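# Set the carton securely on the raised block

## Task

Place the carton on top of the raised block so no part of it overhangs an edge. It must stay there by itself, without the robot holding it. Finish by releasing it and moving the tool away.

## Robot and tools

Robot: a single six-joint Doosan M1013 arm with a vacuum tool carrying four suction cups. The cups are on two air channels. Channel a serves the pair at y = -70 mm and channel b the pair at y = +70 mm, both at x = -35 and +35 mm, in the cup point's frame. The tool reaches 148 mm to each side along that y axis. The only camera is cam_wrist (504x504, fisheye, K=[[398.716, 0, 250.052], [0, 399.513, 252.638], [0, 0, 1]], D=[0.1, 0, 0, 0], theta_max_deg=49.193), mounted on the tool.

Frames: the scene frame has its origin on the table surface below the arm base, +z up, and +y to the left when facing along +x. The base may sit slightly tilted. The cup point is the centre of the four cup rims when they are unloaded; the cups point along its +z axis. Motion offsets are given in the cup point's own axes, not the scene axes.

The 8-number row used by both motion tools is [dx, dy, dz, rx, ry, rz, suction_a, suction_b], each from -1 to 1. The first six are an offset, not a pose: a target relative to the cup point pose reported in the most recent result that showed it. If no result in this scene has shown it yet, or for a second or later call within the same reply, the offset counts from where the arm is when the action begins. A value of 1.0 stands for 0.6 m of translation or 180 degrees; rx, ry, rz form one rotation vector. Sending all zeros is not a pause; it pulls the arm back to that reference pose. The last two numbers are vacuum levels: +1 is full (about 75 kPa below ambient), fractions ask for less, and 0.01 or lower switches the channel off. Each channel keeps its last value.

execute_actions: argument actions is a list holding zero or one item. An empty list just reports the state. An action item has rows (1 to 15 rows of 8 numbers) and optional steps (up to 15, default 15); each step is 1/30 s, each row drives one step, and the final row repeats to fill the count. Every row is measured from the same reference pose, so rows do not add up. A wait item has only steps (up to 300) and counts from the previous result, so your reply time uses part of it. Optional pictures (boolean) controls whether images come back; by default they do. A rejected call sends nothing.

move: argument target is one 8-number row as above; speed is in m/s, 0.002 to 0.5 (default 0.25), with rotation capped at twice that in rad/s. It drives the cup point in a straight line toward the target over 0.5 to 10 s and stops at 10 s even if short. It ignores obstacles and may lag, drift or exceed speed, mostly with the arm stretched out. Suction values are applied at the start. Its result adds a move: line giving the outcome (done, off_target, moving, held, fault), any limits (paced means the sent pose was clipped; held means a check blocked some steps, after which the arm may surge), and the distance left to the target.

wait: seconds, 0 to 10; nothing new is commanded. zoom_image: camera "cam_wrist" and region [x0, y0, x1, y1] in image pixels from the top-left, at most 504 by 504, for a closer look at the latest image. read_manual: section "licences" only; returns licence text, no motion. finished_scene: give the current scene number; it ends and grades the scene and cannot be reversed.

Motion limits: each control step, the commanded pose is clipped to 70 mm and 16 degrees from the measured pose, then solved by damped inverse kinematics that favours position over orientation. After an action ends the arm only continues to the last clipped pose, so a distant target may need further calls; compare the reported pose. Joint ranges in rad: waist and shoulder -6.283 to 6.283, elbow -2.792 to 2.792, the three wrist joints -6.283 to 6.283. The elbow cannot fully straighten.

Results: the state line gives end_effector_position (m), end_effector_quat_wxyz and linear/angular velocity in the scene frame; printed position gets less accurate far from the base. suction_measured_a and suction_measured_b show achieved vacuum; near 0 means no seal. part_present_a/b switch to 1 at 0.54 and back to 0 below 0.49. A good seal settles up to 0.17 below the command (0.27 with both channels on). "pose unreachable" means the clearance check, which treats any base mount as arm, altered or blocked the command; HELD flags steps where that happened. "Hand target" is where the controller is currently heading. MOTOR HOT warns of overheating; OVER-TEMPERATURE FAULT means brakes engaged to cool.

Gripping: switch a channel on and press both of its 36 mm cups fully onto a smooth flat face of the carton; edges, holes or seams under a rim leak. A channel whose cup touches nothing steals all flow from the other. Cups compress under vacuum, so a held object ends up about 12 mm nearer the tool; vacuum alone can lift a resting item. To release, set the carton down on its support, switch both channels off, then back away at least 15 mm. A cup sealed to the table pins the tool until that channel is turned off.

Avoid: pressing into firm surfaces, since the arm is stiff and a target slightly beyond contact can trip a fault; fast contacts; torque over the load limits (waist 295, shoulder 295, elbow 139, wrist joints 39.1 N m) or any external force of 144 N, each of which halts the arm for 10 s; dropping or slamming the carton; and anything leaving the table, which fails the task. Loose objects may occasionally get a small push from outside.

Each tool is called after "Request:" as a command line: name --argument value for each argument, lists and objects as JSON in quotes; but a table of rows of numbers goes row by row, as --pt "numbers of a row", without its own name.

## Session

Request:
execute_actions --actions '[]'

Scene clock: 0.00 s of 5300.00 s.
end_effector_position=(+0.6424, -0.0091, +0.5221) suction_measured_a=0.00 part_present_a=0 suction_measured_b=0.00 part_present_b=0 end_effector_quat_wxyz=(+0.006, +0.712, +0.702, +0.006) end_effector_velocity=(+0.000, +0.000, -0.000) end_effector_angular_velocity=(+0.000, +0.000, +0.001)
Joint positions: [-0.054  0.151  1.528 -0.     1.462  1.519]
Joint velocities: [ 0.  0.  0.  0. -0. -0.]
Hand target: +0.642, -0.009, +0.522; +0.006, +0.712, +0.702, +0.006

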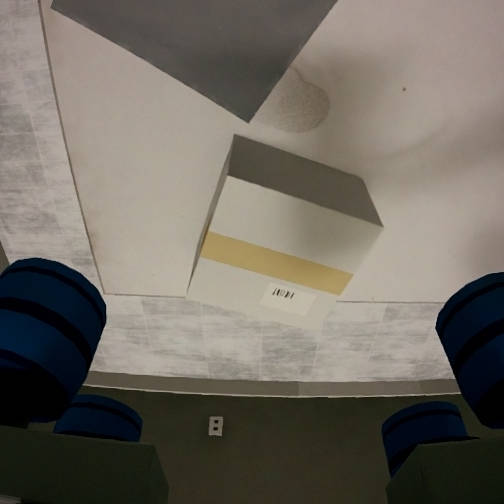

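Request:
move --target '[-0.5,0.05,-0.1,0,0,0,0,0]' --speed 0.3

Scene clock: 11.40 s of 5300.00 s.
end_effector_position=(+0.6672, -0.3094, +0.5825) suction_measured_a=0.00 part_present_a=0 suction_measured_b=0.00 part_present_b=0 end_effector_quat_wxyz=(+0.006, +0.712, +0.702, +0.005) end_effector_velocity=(+0.000, +0.000, +0.001) end_effector_angular_velocity=(+0.002, -0.003, -0.000)
Joint positions: [-0.462  0.301  1.234 -0.001  1.607  1.11 ]
Joint velocities: [-0.001 -0.001 -0.     0.003 -0.    -0.   ]
Hand target: +0.667, -0.309, +0.583; +0.006, +0.712, +0.702, +0.006
Off the commanded pose: 0.000 m, 0 deg.
After step 90, 7.00 s passed at rest.
move: done

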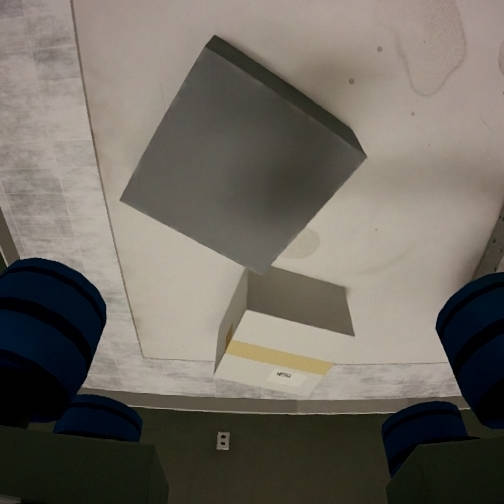

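Request:
move --target '[0.91,-0.11,0.45,0,0,-0.394,0,0]' --speed 0.35

Scene clock: 22.17 s of 5300.00 s.
end_effector_position=(+0.6129, +0.2371, +0.3115) suction_measured_a=0.00 part_present_a=0 suction_measured_b=0.00 part_present_b=0 end_effector_quat_wxyz=(+0.008, +0.173, +0.985, +0.001) end_effector_velocity=(+0.000, +0.000, +0.000) end_effector_angular_velocity=(+0.000, +0.000, +0.000)
Joint positions: [ 0.328  0.266  1.78  -0.001  1.096  0.663]
Joint velocities: [ 0.     0.001 -0.001  0.     0.     0.   ]
Hand target: +0.613, +0.237, +0.312; +0.008, +0.173, +0.985, +0.001
Off the commanded pose: 0.001 m, 0 deg.
After step 90, 5.57 s passed at rest.
move: done

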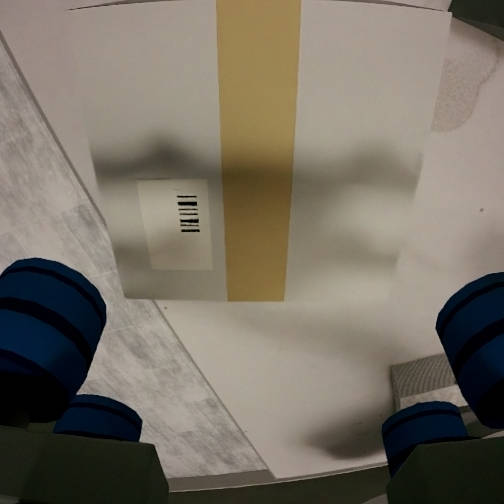

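Request:
move --target '[0.008,0,0.25,0.0017,0.0048,0,0,0]' --speed 0.2

Request:
move --target '[0,0,0.027,0,0,0,1,1]' --speed 0.03

Scene clock: 28.07 s of 5300.00 s.
end_effector_position=(+0.6107, +0.2387, +0.1615) suction_measured_a=0.00 part_present_a=0 suction_measured_b=0.00 part_present_b=0 end_effector_quat_wxyz=(-0.000, +0.173, +0.985, -0.000) end_effector_velocity=(+0.000, -0.000, +0.000) end_effector_angular_velocity=(+0.001, +0.000, -0.000)
Joint positions: [0.331 0.41  1.9   0.006 0.848 0.662]
Joint velocities: [-0.    -0.    -0.     0.001  0.001 -0.001]
Hand target: +0.611, +0.239, +0.161; -0.000, +0.173, +0.985, -0.000
Off the commanded pose: 0.000 m, 0 deg.
After step 90, 1.83 s passed at rest.
move: done

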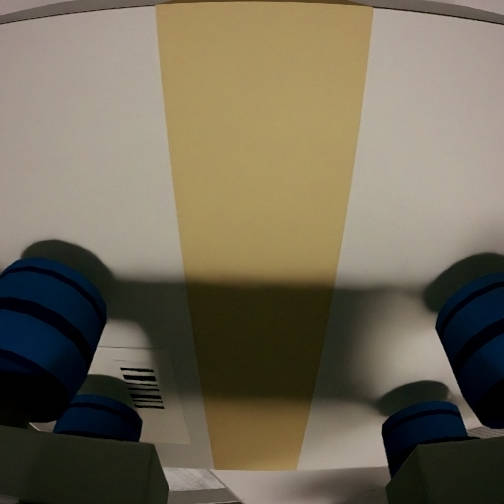

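Scene clock: 28.83 s of 5300.00 s.
end_effector_position=(+0.6106, +0.2387, +0.1452) suction_measured_a=0.38 part_present_a=0 suction_measured_b=0.38 part_present_b=0 end_effector_quat_wxyz=(-0.000, +0.173, +0.985, -0.000) end_effector_velocity=(+0.000, +0.000, -0.000) end_effector_angular_velocity=(+0.000, -0.000, +0.003)
Joint positions: [0.331 0.428 1.91  0.006 0.82  0.661]
Joint velocities: [-0.    -0.     0.     0.    -0.    -0.003]
Hand target: +0.611, +0.239, +0.145; -0.000, +0.173, +0.985, -0.000
Off the commanded pose: 0.000 m, 0 deg.
move: done

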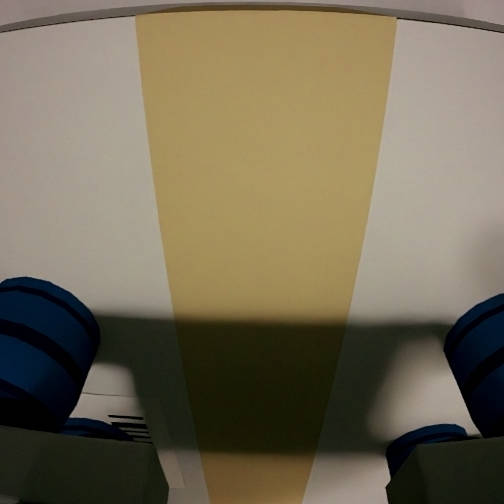

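Request:
execute_actions --actions '[]' --pictures false

Scene clock: 30.27 s of 5300.00 s.
end_effector_position=(+0.6107, +0.2387, +0.1453) suction_measured_a=0.71 part_present_a=1 suction_measured_b=0.71 part_present_b=1 end_effector_quat_wxyz=(-0.000, +0.173, +0.985, -0.000) end_effector_velocity=(-0.000, -0.000, -0.000) end_effector_angular_velocity=(-0.000, +0.000, +0.002)
Joint positions: [0.331 0.428 1.91  0.006 0.82  0.661]
Joint velocities: [ 0.     0.     0.    -0.    -0.    -0.001]
Hand target: +0.611, +0.239, +0.145; -0.000, +0.173, +0.985, -0.000
Off the commanded pose: 0.000 m, 0 deg.
Steps of this call (steps 1 to 43: nothing new was sent). Readings (end_effector_position | what the end effector reports):
1: (+0.6106, +0.2387, +0.1452) | suction_measured_a=0.40 part_present_a=0 suction_measured_b=0.40 part_present_b=0
2: (+0.6106, +0.2387, +0.1452) | suction_measured_a=0.44 part_present_a=0 suction_measured_b=0.44 part_present_b=0
4: (+0.6106, +0.2387, +0.1452) | suction_measured_a=0.48 part_present_a=0 suction_measured_b=0.48 part_present_b=0
8: (+0.6107, +0.2387, +0.1452) | suction_measured_a=0.59 part_present_a=1 suction_measured_b=0.59 part_present_b=1
43: the state above

Request:
move --target '[0,0,-0.25,0,0,0,1,1]' --speed 0.2

Request:
move --target '[-0.358,-0.57,0,0,0,0.0806,1,1]' --speed 0.25

Scene clock: 35.30 s of 5300.00 s.
end_effector_position=(+0.6107, +0.2387, +0.2952) suction_measured_a=0.71 part_present_a=1 suction_measured_b=0.71 part_present_b=1 end_effector_quat_wxyz=(-0.000, +0.173, +0.985, -0.000) end_effector_velocity=(-0.000, -0.000, +0.001) end_effector_angular_velocity=(+0.000, -0.000, -0.000)
Joint positions: [0.33  0.282 1.792 0.005 1.083 0.662]
Joint velocities: [-0.    -0.001 -0.     0.     0.001 -0.   ]
Hand target: +0.611, +0.239, +0.295; -0.000, +0.173, +0.985, -0.000
Off the commanded pose: 0.000 m, 0 deg.
move: done

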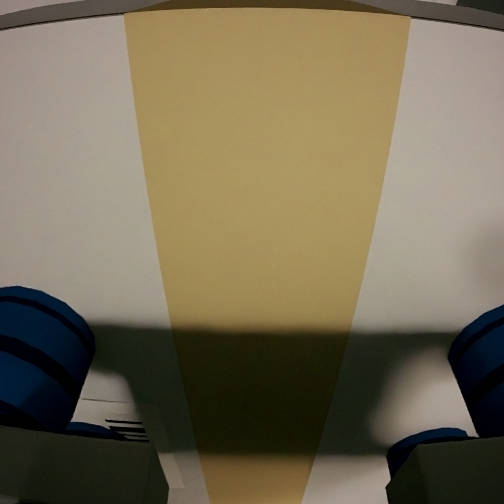

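Scene clock: 37.27 s of 5300.00 s.
end_effector_position=(+0.6964, -0.1557, +0.2953) suction_measured_a=0.71 part_present_a=1 suction_measured_b=0.71 part_present_b=1 end_effector_quat_wxyz=(-0.000, +0.296, +0.955, -0.000) end_effector_velocity=(+0.000, -0.000, -0.000) end_effector_angular_velocity=(-0.001, +0.001, -0.001)
Joint positions: [-0.252  0.367  1.675 -0.006  1.115  0.339]
Joint velocities: [-0.     0.001 -0.001 -0.001  0.     0.001]
Hand target: +0.696, -0.156, +0.295; -0.000, +0.296, +0.955, -0.000
Off the commanded pose: 0.001 m, 0 deg.
move: done

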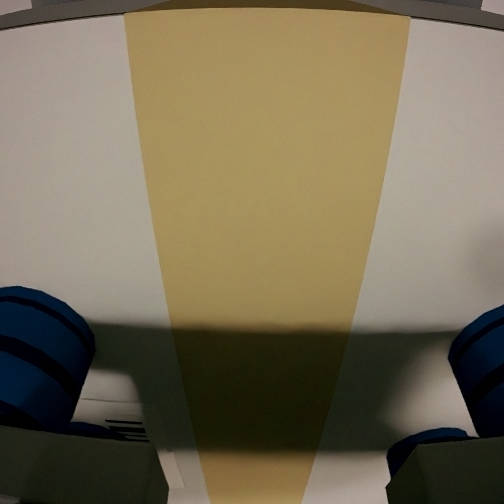

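Request:
move --target '[0,0.008,0.063,0,0,0,1,1]' --speed 0.04

Request:
execute_actions --actions '[{"rows":[[0,0,0,0,0,0,0.45,0.45]],"steps":15}]'

Scene clock: 43.03 s of 5300.00 s.
end_effector_position=(+0.6992, -0.1518, +0.2576) suction_measured_a=0.71 part_present_a=1 suction_measured_b=0.71 part_present_b=1 end_effector_quat_wxyz=(-0.000, +0.296, +0.955, -0.000) end_effector_velocity=(-0.000, -0.000, -0.001) end_effector_angular_velocity=(-0.002, +0.001, +0.001)
Joint positions: [-0.246  0.398  1.706 -0.006  1.053  0.345]
Joint velocities: [ 0.     0.001  0.    -0.002 -0.    -0.   ]
Hand target: +0.699, -0.152, +0.257; -0.000, +0.296, +0.955, -0.000
Off the commanded pose: 0.000 m, 0 deg.
move: done

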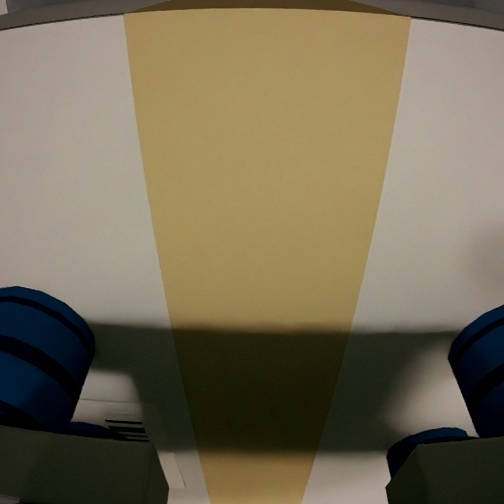

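Scene clock: 43.53 s of 5300.00 s.
end_effector_position=(+0.6992, -0.1518, +0.2576) suction_measured_a=0.45 part_present_a=0 suction_measured_b=0.45 part_present_b=0 end_effector_quat_wxyz=(-0.000, +0.296, +0.955, -0.000) end_effector_velocity=(-0.000, +0.000, +0.000) end_effector_angular_velocity=(+0.001, -0.001, -0.001)
Joint positions: [-0.246  0.398  1.706 -0.006  1.053  0.345]
Joint velocities: [ 0.    -0.     0.     0.001 -0.     0.001]
Hand target: +0.699, -0.152, +0.258; -0.000, +0.296, +0.955, -0.000
Off the commanded pose: 0.000 m, 0 deg.
Steps of this call (steps 1 to 15: all 15 steps of this action). Readings (end_effector_position | what the end effector reports):
1: (+0.6992, -0.1518, +0.2576) | suction_measured_a=0.62 part_present_a=1 suction_measured_b=0.62 part_present_b=1
2: (+0.6992, -0.1518, +0.2576) | suction_measured_a=0.59 part_present_a=1 suction_measured_b=0.59 part_present_b=1
4: (+0.6992, -0.1518, +0.2576) | suction_measured_a=0.54 part_present_a=1 suction_measured_b=0.54 part_present_b=1
8: (+0.6992, -0.1518, +0.2576) | suction_measured_a=0.45 part_present_a=0 suction_measured_b=0.45 part_present_b=0
15: the state above

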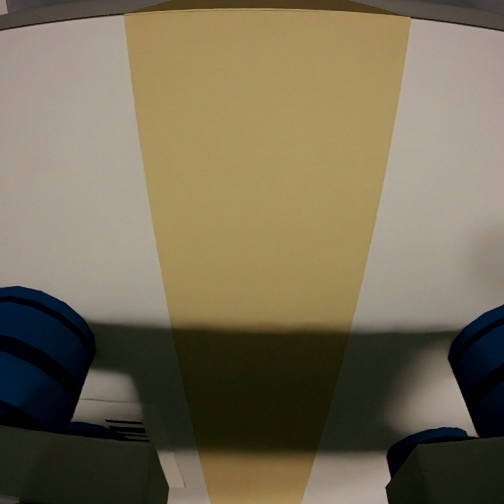

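Request:
execute_actions --actions '[{"rows":[[0,0,0.002,0,0,0,0.35,0.35],[0,0,0.003,0,0,0,0.33,0.33],[0,0,0.004,0,0,0,0.3,0.3],[0,0,0.004,0,0,0,0.3,0.3],[0,0,0.004,0,0,0,0.27,0.27],[0,0,0.004,0,0,0,0.27,0.27],[0,0,0.004,0,0,0,0.24,0.24],[0,0,0.004,0,0,0,0.24,0.24],[0,0,0.004,0,0,0,0.2,0.2]],"steps":15}]'

Scene clock: 55.57 s of 5300.00 s.
end_effector_position=(+0.6994, -0.1518, +0.2575) suction_measured_a=0.24 part_present_a=0 suction_measured_b=0.24 part_present_b=0 end_effector_quat_wxyz=(+0.001, +0.296, +0.955, -0.000) end_effector_velocity=(-0.000, -0.000, +0.001) end_effector_angular_velocity=(-0.001, -0.001, +0.000)
Joint positions: [-0.246  0.398  1.707 -0.006  1.05   0.345]
Joint velocities: [-0.    -0.001  0.    -0.001 -0.     0.   ]
Hand target: +0.699, -0.152, +0.257; +0.001, +0.296, +0.955, -0.000
Off the commanded pose: 0.002 m, 0 deg.
FORCE FAULT: contact force on the arm reached its limit, and the arm stopped for 10 seconds. The contact can be on any part of the arm, not only on its tool. The arm's remaining commands of this call were not run. The arm holds still and accepts commands again. Move the arm away from the contact; if what it grips holds it there, let go first. Pushing or pulling that hard again can fault the arm again.
The stop began at step 61 of this call (marked STOPPED below). From that step on the arm followed nothing that you had sent. 8 steps, steps kept back included, did not run and will not run. Nothing is kept back now.
Steps of this call (steps 1 to 53: nothing new was sent; steps 54 to 60: the first 7 steps of this action; steps 61 to 361: the stop). Readings (end_effector_position | what the end effector reports):
54: (+0.6992, -0.1518, +0.2575) | suction_measured_a=0.43 part_present_a=0 suction_measured_b=0.43 part_present_b=0
55: (+0.6992, -0.1518, +0.2570) | suction_measured_a=0.40 part_present_a=0 suction_measured_b=0.40 part_present_b=0
57: (+0.6995, -0.1518, +0.2565) | suction_measured_a=0.36 part_present_a=0 suction_measured_b=0.36 part_present_b=0
61: (+0.6994, -0.1518, +0.2572) | suction_measured_a=0.29 part_present_a=0 suction_measured_b=0.29 part_present_b=0 STOPPED
361: the state above

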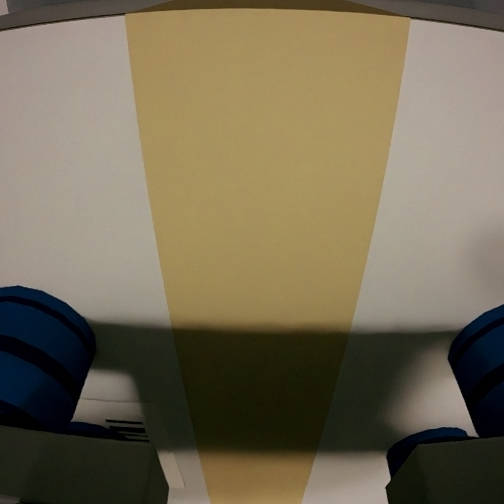

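Request:
execute_actions --actions '[{"rows":[[0,0,-0.003,0,0,0,0,0]],"steps":12}]' --pictures false

Request:
move --target '[0,0,-0.4,0,0,0,0,0]' --speed 0.25

Scene clock: 58.03 s of 5300.00 s.
end_effector_position=(+0.6995, -0.1519, +0.2595) suction_measured_a=0.00 part_present_a=0 suction_measured_b=0.00 part_present_b=0 end_effector_quat_wxyz=(+0.001, +0.296, +0.955, -0.000) end_effector_velocity=(-0.000, +0.000, +0.000) end_effector_angular_velocity=(+0.001, -0.000, -0.000)
Joint positions: [-0.246  0.396  1.705 -0.006  1.053  0.345]
Joint velocities: [-0.    -0.     0.     0.001  0.    -0.001]
Hand target: +0.699, -0.152, +0.259; +0.001, +0.296, +0.955, -0.000
Off the commanded pose: 0.000 m, 0 deg.
Steps of this call (steps 1 to 62: nothing new was sent; steps 63 to 74: all 12 steps of this action). Readings (end_effector_position | what the end effector reports):
63: (+0.6994, -0.1518, +0.2577) | suction_measured_a=0.15 part_present_a=0 suction_measured_b=0.14 part_present_b=0
64: (+0.6995, -0.1518, +0.2588) | suction_measured_a=0.04 part_present_a=0 suction_measured_b=0.04 part_present_b=0
66: (+0.6995, -0.1519, +0.2595) | suction_measured_a=0.00 part_present_a=0 suction_measured_b=0.00 part_present_b=0
70: (+0.6995, -0.1519, +0.2595) | suction_measured_a=0.00 part_present_a=0 suction_measured_b=0.00 part_present_b=0
74: the state above

Scene clock: 59.57 s of 5300.00 s.
end_effector_position=(+0.6990, -0.1516, +0.4993) suction_measured_a=0.00 part_present_a=0 suction_measured_b=0.00 part_present_b=0 end_effector_quat_wxyz=(+0.001, +0.296, +0.955, -0.000) end_effector_velocity=(+0.000, -0.000, +0.001) end_effector_angular_velocity=(-0.002, -0.001, +0.001)
Joint positions: [-0.244  0.277  1.415 -0.005  1.463  0.344]
Joint velocities: [ 0.    -0.    -0.001 -0.001  0.    -0.001]
Hand target: +0.699, -0.152, +0.499; +0.001, +0.296, +0.955, -0.000
Off the commanded pose: 0.000 m, 0 deg.
move: done

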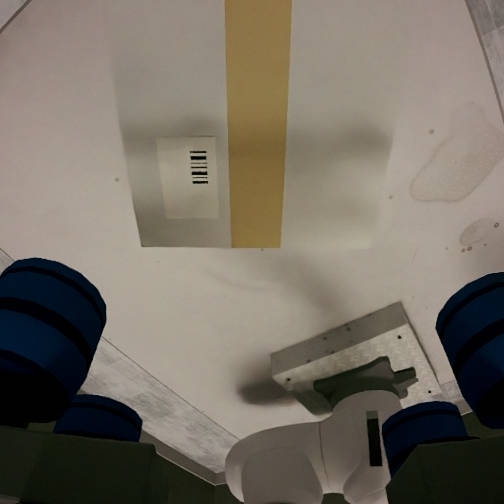

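Request:
move --target '[-0.25,0,0,0,0,0,0,0]' --speed 0.25

Scene clock: 61.57 s of 5300.00 s.
end_effector_position=(+0.8227, -0.2363, +0.4998) suction_measured_a=0.00 part_present_a=0 suction_measured_b=0.00 part_present_b=0 end_effector_quat_wxyz=(+0.001, +0.296, +0.955, -0.000) end_effector_velocity=(+0.001, -0.000, -0.002) end_effector_angular_velocity=(+0.002, +0.001, -0.000)
Joint positions: [-0.302  0.517  1.075 -0.006  1.563  0.286]
Joint velocities: [-0.     0.003 -0.001  0.001  0.     0.   ]
Hand target: +0.823, -0.236, +0.500; +0.001, +0.296, +0.955, -0.000
Off the commanded pose: 0.000 m, 0 deg.
move: done

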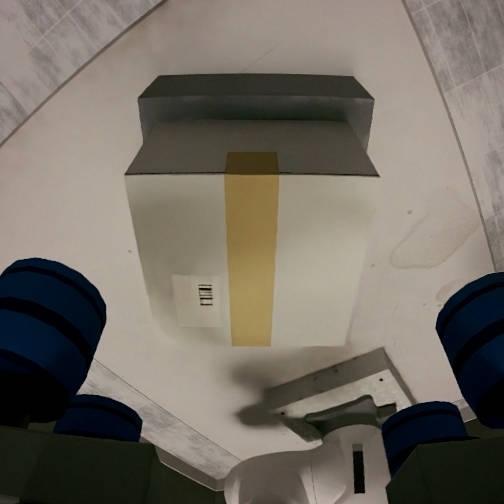

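Request:
finished_scene --scene 1

The scene is finished: the task was done.


## Next scene

The same job, from a new start.

Request:
execute_actions --actions '[]'

Scene clock: 0.00 s of 5300.00 s.
end_effector_position=(+0.6424, -0.0091, +0.5221) suction_measured_a=0.00 part_present_a=0 suction_measured_b=0.00 part_present_b=0 end_effector_quat_wxyz=(+0.006, +0.712, +0.702, +0.006) end_effector_velocity=(-0.000, +0.000, -0.000) end_effector_angular_velocity=(-0.000, +0.000, +0.001)
Joint positions: [-0.054  0.151  1.528 -0.     1.462  1.519]
Joint velocities: [ 0.    -0.     0.001 -0.    -0.    -0.001]
Hand target: +0.642, -0.009, +0.522; +0.006, +0.712, +0.702, +0.006

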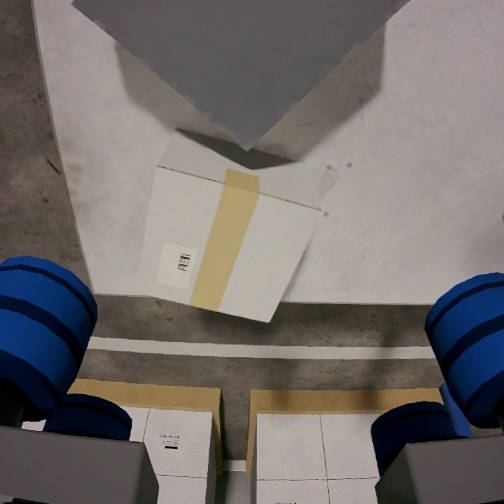

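Request:
zoom_image --camera "cam_wrist" --region '[120,110,340,330]'

Request:
move --target '[-0.5,0.0,-0.15,0,0,0,0,0]' --speed 0.3

Region (120, 110, 340, 330) of cam_wrist's 504x504 image, scaled by 2.291, with more detail than that image has.

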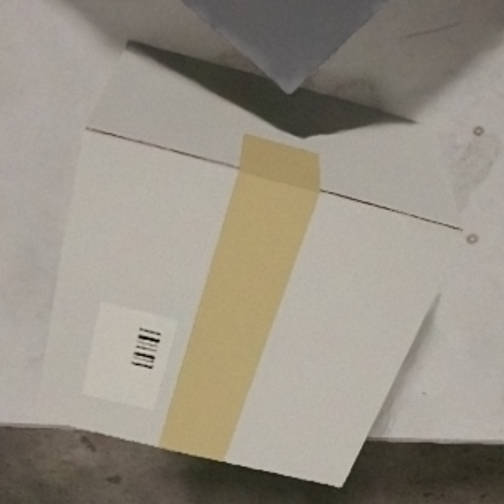

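Scene clock: 7.33 s of 5300.00 s.
end_effector_position=(+0.6368, -0.3090, +0.6120) suction_measured_a=0.00 part_present_a=0 suction_measured_b=0.00 part_present_b=0 end_effector_quat_wxyz=(+0.006, +0.712, +0.702, +0.005) end_effector_velocity=(+0.000, -0.000, -0.000) end_effector_angular_velocity=(+0.001, -0.001, -0.001)
Joint positions: [-0.481  0.257  1.237 -0.001  1.648  1.092]
Joint velocities: [-0.001  0.001 -0.     0.001 -0.     0.   ]
Hand target: +0.637, -0.309, +0.612; +0.006, +0.712, +0.702, +0.006
Off the commanded pose: 0.000 m, 0 deg.
After step 90, 2.93 s passed at rest.
move: done

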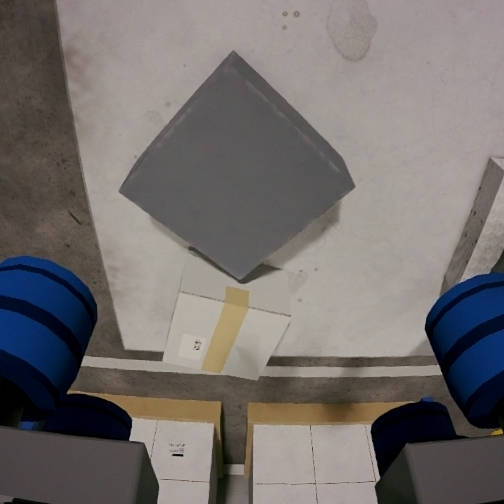

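Request:
zoom_image --camera "cam_wrist" --region '[110,40,362,292]'

Region (110, 40, 362, 292) of cam_wrist's 504x504 image, scaled by 2.000, with more detail than that image has.

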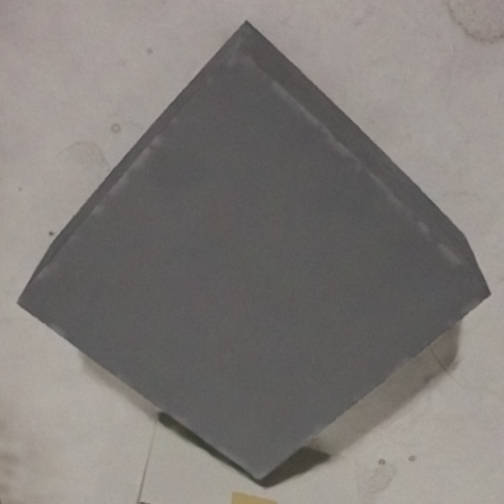

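Request:
move --target '[0.888,0.06,0.505,0.005,0.0007,0.091,0,0]' --speed 0.35

Scene clock: 19.10 s of 5300.00 s.
end_effector_position=(+0.6848, +0.2231, +0.3098) suction_measured_a=0.00 part_present_a=0 suction_measured_b=0.00 part_present_b=0 end_effector_quat_wxyz=(-0.002, +0.805, +0.593, +0.002) end_effector_velocity=(+0.000, +0.000, +0.001) end_effector_angular_velocity=(-0.001, -0.001, +0.001)
Joint positions: [0.276 0.365 1.649 0.009 1.141 2.131]
Joint velocities: [ 0.001 -0.001 -0.001 -0.001  0.    -0.   ]
Hand target: +0.685, +0.223, +0.310; -0.001, +0.805, +0.593, +0.001
Off the commanded pose: 0.001 m, 0 deg.
After step 90, 6.63 s passed at rest.
move: done

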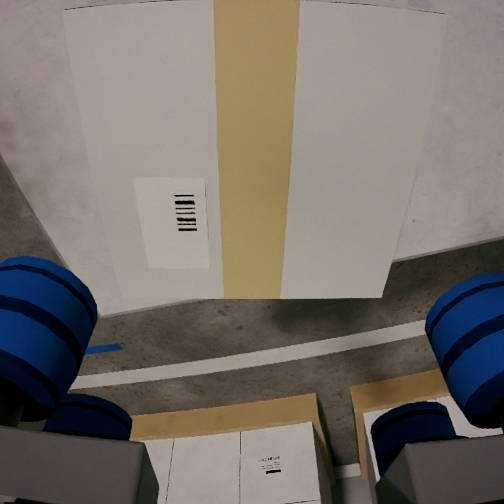

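Request:
move --target '[0.005,-0.005,0.25,-0.0004,-0.0013,0,0,0]' --speed 0.2

Request:
move --target '[0,0,0.023,0,0,0,1,1]' --speed 0.03

Request:
wait --seconds 0.5

Scene clock: 24.43 s of 5300.00 s.
end_effector_position=(+0.6829, +0.2276, +0.1599) suction_measured_a=0.00 part_present_a=0 suction_measured_b=0.00 part_present_b=0 end_effector_quat_wxyz=(+0.000, +0.805, +0.593, +0.000) end_effector_velocity=(+0.000, +0.000, -0.001) end_effector_angular_velocity=(+0.000, +0.001, +0.000)
Joint positions: [0.285 0.493 1.769 0.005 0.894 2.14 ]
Joint velocities: [-0.     0.001 -0.     0.001 -0.    -0.001]
Hand target: +0.683, +0.228, +0.160; +0.000, +0.805, +0.593, +0.000
Off the commanded pose: 0.000 m, 0 deg.
After step 90, 1.27 s passed at rest.
move: done

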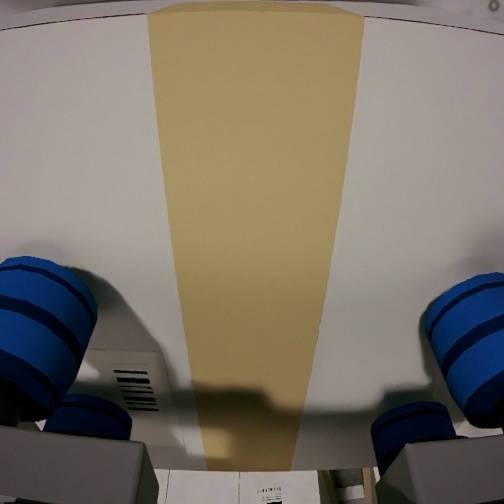

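Scene clock: 25.13 s of 5300.00 s.
end_effector_position=(+0.6828, +0.2276, +0.1459) suction_measured_a=0.29 part_present_a=0 suction_measured_b=0.29 part_present_b=0 end_effector_quat_wxyz=(+0.000, +0.805, +0.593, +0.000) end_effector_velocity=(+0.001, +0.000, +0.001) end_effector_angular_velocity=(+0.000, -0.003, +0.001)
Joint positions: [0.285 0.508 1.777 0.005 0.872 2.14 ]
Joint velocities: [ 0.    -0.001 -0.    -0.001 -0.002  0.   ]
Hand target: +0.683, +0.228, +0.146; +0.000, +0.805, +0.593, +0.000
Off the commanded pose: 0.000 m, 0 deg.
move: done

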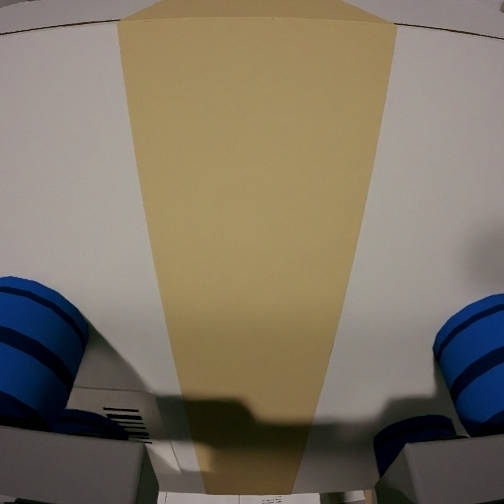

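Scene clock: 25.63 s of 5300.00 s.
end_effector_position=(+0.6828, +0.2276, +0.1460) suction_measured_a=0.66 part_present_a=1 suction_measured_b=0.66 part_present_b=1 end_effector_quat_wxyz=(+0.000, +0.805, +0.593, +0.000) end_effector_velocity=(+0.000, +0.000, +0.001) end_effector_angular_velocity=(+0.001, -0.001, +0.000)
Joint positions: [0.285 0.508 1.777 0.005 0.872 2.14 ]
Joint velocities: [ 0.    -0.001 -0.     0.001 -0.    -0.   ]
Hand target: +0.683, +0.228, +0.146; +0.000, +0.805, +0.593, +0.000
Off the commanded pose: 0.000 m, 0 deg.
Steps of this call (steps 1 to 15: nothing new was sent). Readings (end_effector_position | what the end effector reports):
1: (+0.6828, +0.2276, +0.1459) | suction_measured_a=0.31 part_present_a=0 suction_measured_b=0.31 part_present_b=0
2: (+0.6828, +0.2276, +0.1459) | suction_measured_a=0.34 part_present_a=0 suction_measured_b=0.34 part_present_b=0
4: (+0.6828, +0.2276, +0.1459) | suction_measured_a=0.39 part_present_a=0 suction_measured_b=0.39 part_present_b=0
8: (+0.6828, +0.2276, +0.1460) | suction_measured_a=0.51 part_present_a=0 suction_measured_b=0.51 part_present_b=0
15: the state above

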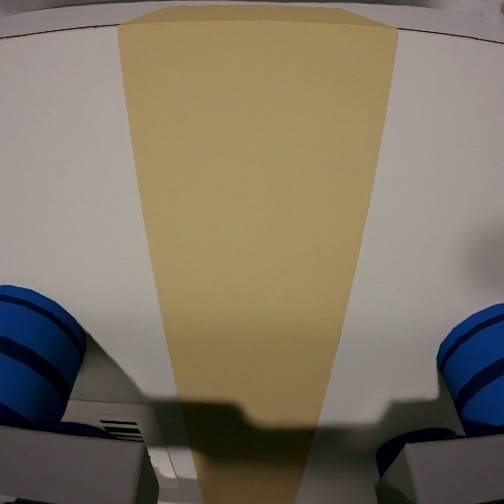

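Request:
move --target '[0,0,-0.24,0,0,0,1,1]' --speed 0.2

Request:
move --target '[-0.561,0.133,0,0,0,0.154,1,1]' --speed 0.25

Scene clock: 28.20 s of 5300.00 s.
end_effector_position=(+0.6827, +0.2275, +0.2899) suction_measured_a=0.79 part_present_a=1 suction_measured_b=0.79 part_present_b=1 end_effector_quat_wxyz=(+0.000, +0.805, +0.593, +0.000) end_effector_velocity=(-0.000, +0.000, -0.001) end_effector_angular_velocity=(+0.000, +0.002, -0.002)
Joint positions: [0.284 0.379 1.669 0.005 1.109 2.141]
Joint velocities: [0.    0.001 0.    0.001 0.001 0.002]
Hand target: +0.683, +0.228, +0.290; +0.000, +0.805, +0.593, +0.000
Off the commanded pose: 0.000 m, 0 deg.
move: done

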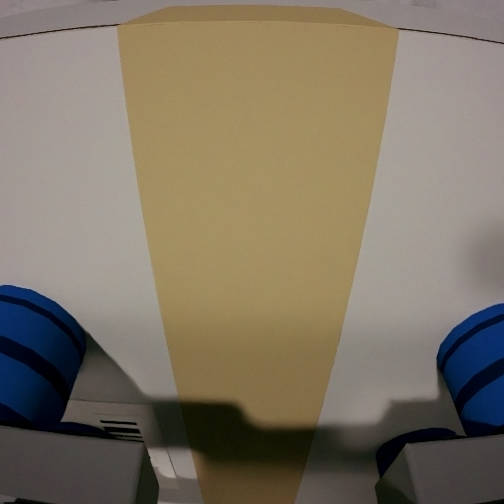

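Scene clock: 29.93 s of 5300.00 s.
end_effector_position=(+0.6595, -0.1175, +0.2897) suction_measured_a=0.79 part_present_a=1 suction_measured_b=0.79 part_present_b=1 end_effector_quat_wxyz=(+0.000, +0.924, +0.383, +0.000) end_effector_velocity=(+0.000, -0.000, -0.000) end_effector_angular_velocity=(+0.001, -0.000, -0.002)
Joint positions: [-0.212  0.308  1.77  -0.004  1.08   2.132]
Joint velocities: [-0.     0.001 -0.     0.001 -0.     0.001]
Hand target: +0.660, -0.118, +0.290; -0.000, +0.924, +0.383, +0.000
Off the commanded pose: 0.000 m, 0 deg.
move: done

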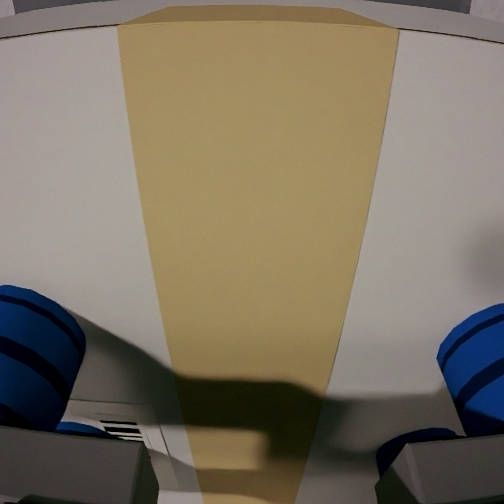

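Request:
zoom_image --camera "cam_wrist" --region '[0,0,120,60]'

Request:
zoom_image --camera "cam_wrist" --region '[384,0,504,60]'

Region (0, 0, 120, 60) of cam_wrist's 504x504 image, scaled by 4.200, with more detail than that image has.

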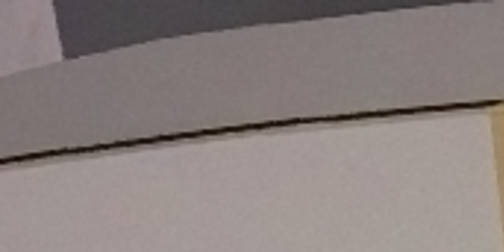

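Region (384, 0, 504, 60) of cam_wrist's 504x504 image, scaled by 4.200, with more detail than that image has.

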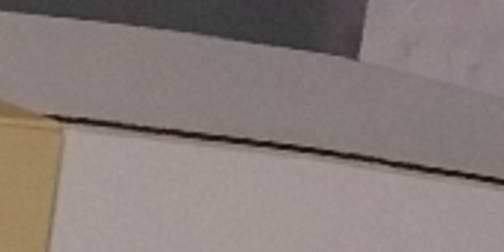

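Request:
move --target '[0,0.008,0.03,0,0,0,0.4,0.4]' --speed 0.03

Request:
execute_actions --actions '[{"rows":[[0,0,0,0,0,0,0.2,0.2]],"steps":15}]'

Scene clock: 40.03 s of 5300.00 s.
end_effector_position=(+0.6629, -0.1208, +0.2717) suction_measured_a=0.40 part_present_a=0 suction_measured_b=0.40 part_present_b=0 end_effector_quat_wxyz=(-0.000, +0.924, +0.383, +0.000) end_effector_velocity=(+0.000, -0.000, -0.000) end_effector_angular_velocity=(-0.000, +0.001, +0.000)
Joint positions: [-0.216  0.328  1.779 -0.004  1.05   2.129]
Joint velocities: [-0.     0.001 -0.    -0.001 -0.    -0.   ]
Hand target: +0.663, -0.121, +0.272; +0.000, +0.924, +0.383, +0.000
Off the commanded pose: 0.000 m, 0 deg.
move: done

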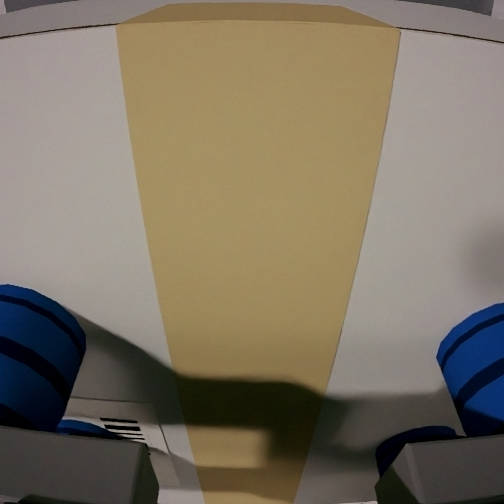

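Scene clock: 40.53 s of 5300.00 s.
end_effector_position=(+0.6629, -0.1208, +0.2717) suction_measured_a=0.31 part_present_a=0 suction_measured_b=0.31 part_present_b=0 end_effector_quat_wxyz=(+0.000, +0.924, +0.383, +0.000) end_effector_velocity=(+0.000, +0.000, +0.001) end_effector_angular_velocity=(-0.000, -0.001, +0.001)
Joint positions: [-0.216  0.328  1.779 -0.004  1.05   2.129]
Joint velocities: [ 0.    -0.001 -0.    -0.     0.    -0.001]
Hand target: +0.663, -0.121, +0.272; -0.000, +0.924, +0.383, +0.000
Off the commanded pose: 0.000 m, 0 deg.
Steps of this call (steps 1 to 15: all 15 steps of this action). Readings (end_effector_position | what the end effector reports):
1: (+0.6629, -0.1208, +0.2717) | suction_measured_a=0.39 part_present_a=0 suction_measured_b=0.39 part_present_b=0
2: (+0.6629, -0.1208, +0.2717) | suction_measured_a=0.38 part_present_a=0 suction_measured_b=0.38 part_present_b=0
4: (+0.6629, -0.1208, +0.2717) | suction_measured_a=0.38 part_present_a=0 suction_measured_b=0.38 part_present_b=0
8: (+0.6629, -0.1208, +0.2717) | suction_measured_a=0.35 part_present_a=0 suction_measured_b=0.35 part_present_b=0
15: the state above

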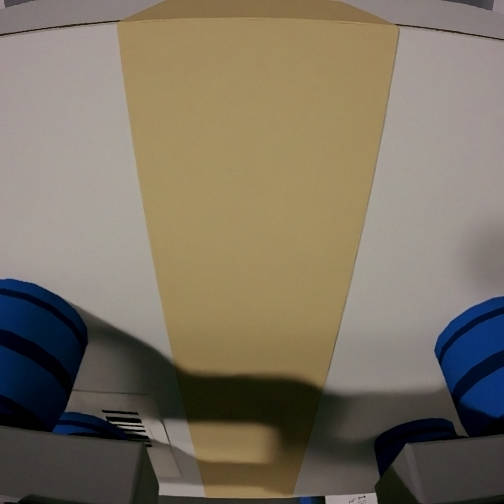

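Request:
wait --seconds 0.3

Scene clock: 41.90 s of 5300.00 s.
end_effector_position=(+0.6629, -0.1208, +0.2717) suction_measured_a=0.20 part_present_a=0 suction_measured_b=0.20 part_present_b=0 end_effector_quat_wxyz=(+0.000, +0.924, +0.383, +0.000) end_effector_velocity=(-0.000, +0.000, -0.001) end_effector_angular_velocity=(+0.001, +0.002, -0.000)
Joint positions: [-0.216  0.328  1.779 -0.004  1.05   2.129]
Joint velocities: [0.    0.002 0.    0.    0.    0.   ]
Hand target: +0.663, -0.121, +0.272; -0.000, +0.924, +0.383, +0.000
Off the commanded pose: 0.000 m, 0 deg.
Steps of this call (steps 1 to 41: nothing new was sent). Readings (end_effector_position | what the end effector reports):
1: (+0.6629, -0.1208, +0.2717) | suction_measured_a=0.31 part_present_a=0 suction_measured_b=0.30 part_present_b=0
2: (+0.6629, -0.1208, +0.2717) | suction_measured_a=0.30 part_present_a=0 suction_measured_b=0.30 part_present_b=0
4: (+0.6629, -0.1208, +0.2717) | suction_measured_a=0.30 part_present_a=0 suction_measured_b=0.29 part_present_b=0
8: (+0.6629, -0.1208, +0.2717) | suction_measured_a=0.28 part_present_a=0 suction_measured_b=0.28 part_present_b=0
41: the state above

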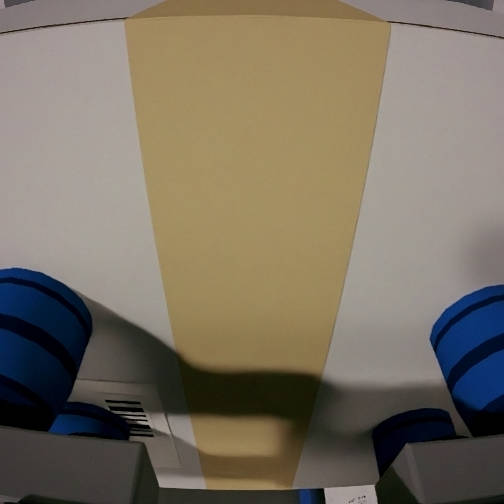

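Request:
move --target '[0,0,0.007,0,0,0,0.2,0.2]' --speed 0.01

Scene clock: 43.97 s of 5300.00 s.
end_effector_position=(+0.6629, -0.1208, +0.2675) suction_measured_a=0.20 part_present_a=0 suction_measured_b=0.20 part_present_b=0 end_effector_quat_wxyz=(-0.000, +0.924, +0.383, +0.000) end_effector_velocity=(+0.000, -0.001, +0.000) end_effector_angular_velocity=(-0.002, +0.000, +0.001)
Joint positions: [-0.216  0.331  1.783 -0.004  1.043  2.129]
Joint velocities: [-0.     0.    -0.    -0.002 -0.    -0.   ]
Hand target: +0.663, -0.121, +0.268; +0.000, +0.924, +0.383, +0.000
Off the commanded pose: 0.000 m, 0 deg.
move: done

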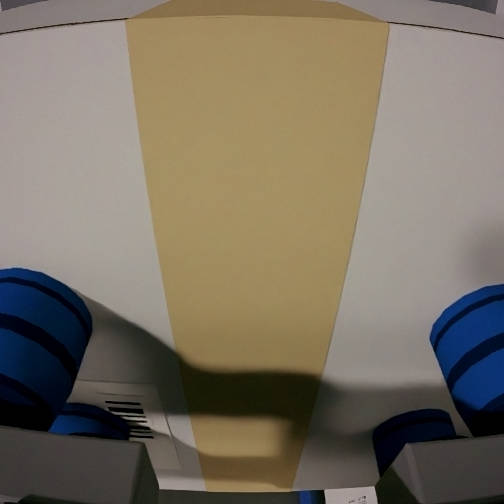

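The far edge is starting to touch. Lowering a bit more.

Request:
move --target '[0,0,0.006,0,0,0,0.2,0.2]' --speed 0.01

Scene clock: 45.90 s of 5300.00 s.
end_effector_position=(+0.6629, -0.1208, +0.2639) suction_measured_a=0.20 part_present_a=0 suction_measured_b=0.20 part_present_b=0 end_effector_quat_wxyz=(+0.000, +0.924, +0.383, +0.000) end_effector_velocity=(+0.000, +0.000, +0.000) end_effector_angular_velocity=(+0.000, -0.001, -0.001)
Joint positions: [-0.216  0.334  1.786 -0.004  1.037  2.129]
Joint velocities: [-0.    -0.001  0.     0.001 -0.001  0.001]
Hand target: +0.663, -0.121, +0.264; -0.000, +0.924, +0.383, +0.000
Off the commanded pose: 0.000 m, 0 deg.
move: done

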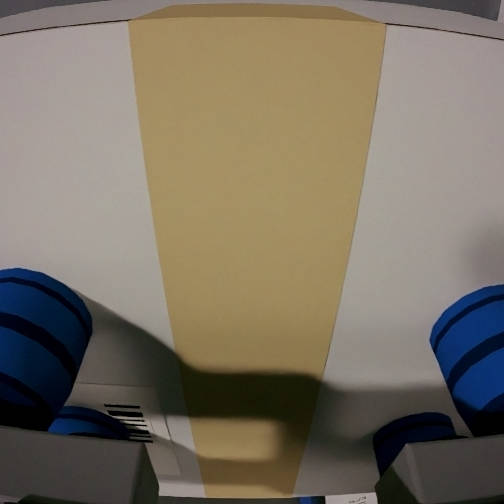

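It's level and resting on the block, so I'll release.

Request:
execute_actions --actions '[{"rows":[[0,0,0.001,0,0,0,0.2,0.2],[0,0,0.002,0,0,0,0.2,0.2],[0,0,0.002,0,0,0,0.2,0.2],[0,0,0.002,0,0,0,0.2,0.2],[0,0,0.002,0,0,0,0,0]],"steps":12}]' --pictures false

Request:
move --target '[0,0,-0.06,0,0,0,0,0]' --speed 0.1

Request:
move --target '[-0.25,0,-0.33,0,0,0,0,0]' --speed 0.3

Scene clock: 48.53 s of 5300.00 s.
end_effector_position=(+0.6630, -0.1208, +0.2629) suction_measured_a=0.00 part_present_a=0 suction_measured_b=0.00 part_present_b=0 end_effector_quat_wxyz=(+0.000, +0.924, +0.383, +0.000) end_effector_velocity=(-0.000, +0.000, -0.001) end_effector_angular_velocity=(+0.001, +0.001, -0.000)
Joint positions: [-0.216  0.335  1.787 -0.004  1.035  2.129]
Joint velocities: [0.    0.001 0.    0.    0.    0.   ]
Hand target: +0.663, -0.121, +0.263; +0.000, +0.924, +0.383, +0.000
Off the commanded pose: 0.000 m, 0 deg.
Steps of this call (steps 1 to 67: nothing new was sent; steps 68 to 79: all 12 steps of this action). Readings (end_effector_position | what the end effector reports):
68: (+0.6629, -0.1208, +0.2638) | suction_measured_a=0.20 part_present_a=0 suction_measured_b=0.20 part_present_b=0
69: (+0.6630, -0.1208, +0.2634) | suction_measured_a=0.20 part_present_a=0 suction_measured_b=0.20 part_present_b=0
71: (+0.6629, -0.1208, +0.2628) | suction_measured_a=0.20 part_present_a=0 suction_measured_b=0.20 part_present_b=0
75: (+0.6630, -0.1208, +0.2629) | suction_measured_a=0.00 part_present_a=0 suction_measured_b=0.00 part_present_b=0
79: the state above

Scene clock: 49.50 s of 5300.00 s.
end_effector_position=(+0.6629, -0.1209, +0.2987) suction_measured_a=0.00 part_present_a=0 suction_measured_b=0.00 part_present_b=0 end_effector_quat_wxyz=(+0.000, +0.924, +0.383, +0.000) end_effector_velocity=(+0.001, -0.000, -0.000) end_effector_angular_velocity=(-0.000, +0.000, -0.000)
Joint positions: [-0.216  0.306  1.753 -0.004  1.097  2.128]
Joint velocities: [ 0.     0.001 -0.001 -0.    -0.     0.   ]
Hand target: +0.663, -0.121, +0.299; +0.000, +0.924, +0.383, +0.000
Off the commanded pose: 0.000 m, 0 deg.
move: done

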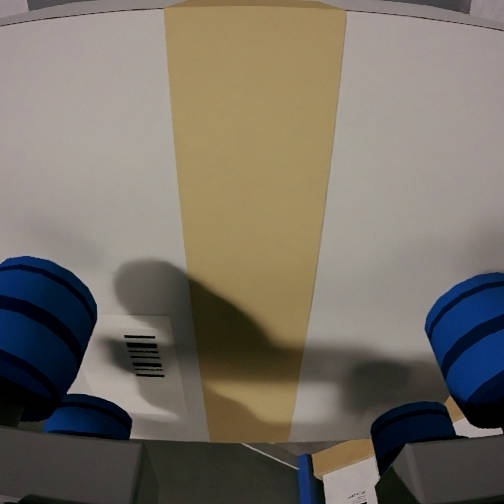

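Scene clock: 50.70 s of 5300.00 s.
end_effector_position=(+0.5569, -0.2272, +0.4965) suction_measured_a=0.00 part_present_a=0 suction_measured_b=0.00 part_present_b=0 end_effector_quat_wxyz=(+0.000, +0.924, +0.383, +0.000) end_effector_velocity=(+0.000, -0.001, -0.000) end_effector_angular_velocity=(-0.002, +0.001, -0.002)
Joint positions: [-0.424  0.095  1.636 -0.007  1.425  1.92 ]
Joint velocities: [-0.001  0.001 -0.001 -0.002 -0.     0.001]
Hand target: +0.557, -0.227, +0.497; +0.000, +0.924, +0.383, +0.000
Off the commanded pose: 0.000 m, 0 deg.
move: done

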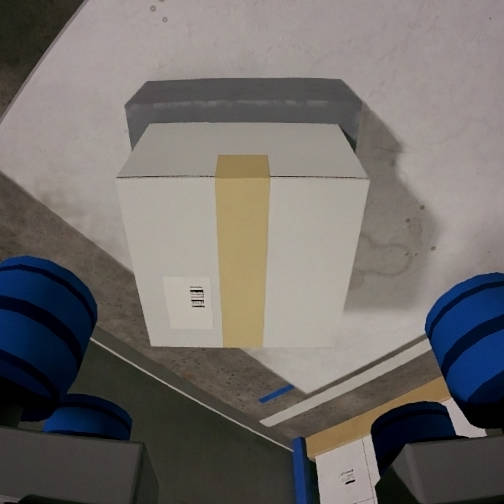

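Request:
finished_scene --scene 2

The scene is finished: the task was done.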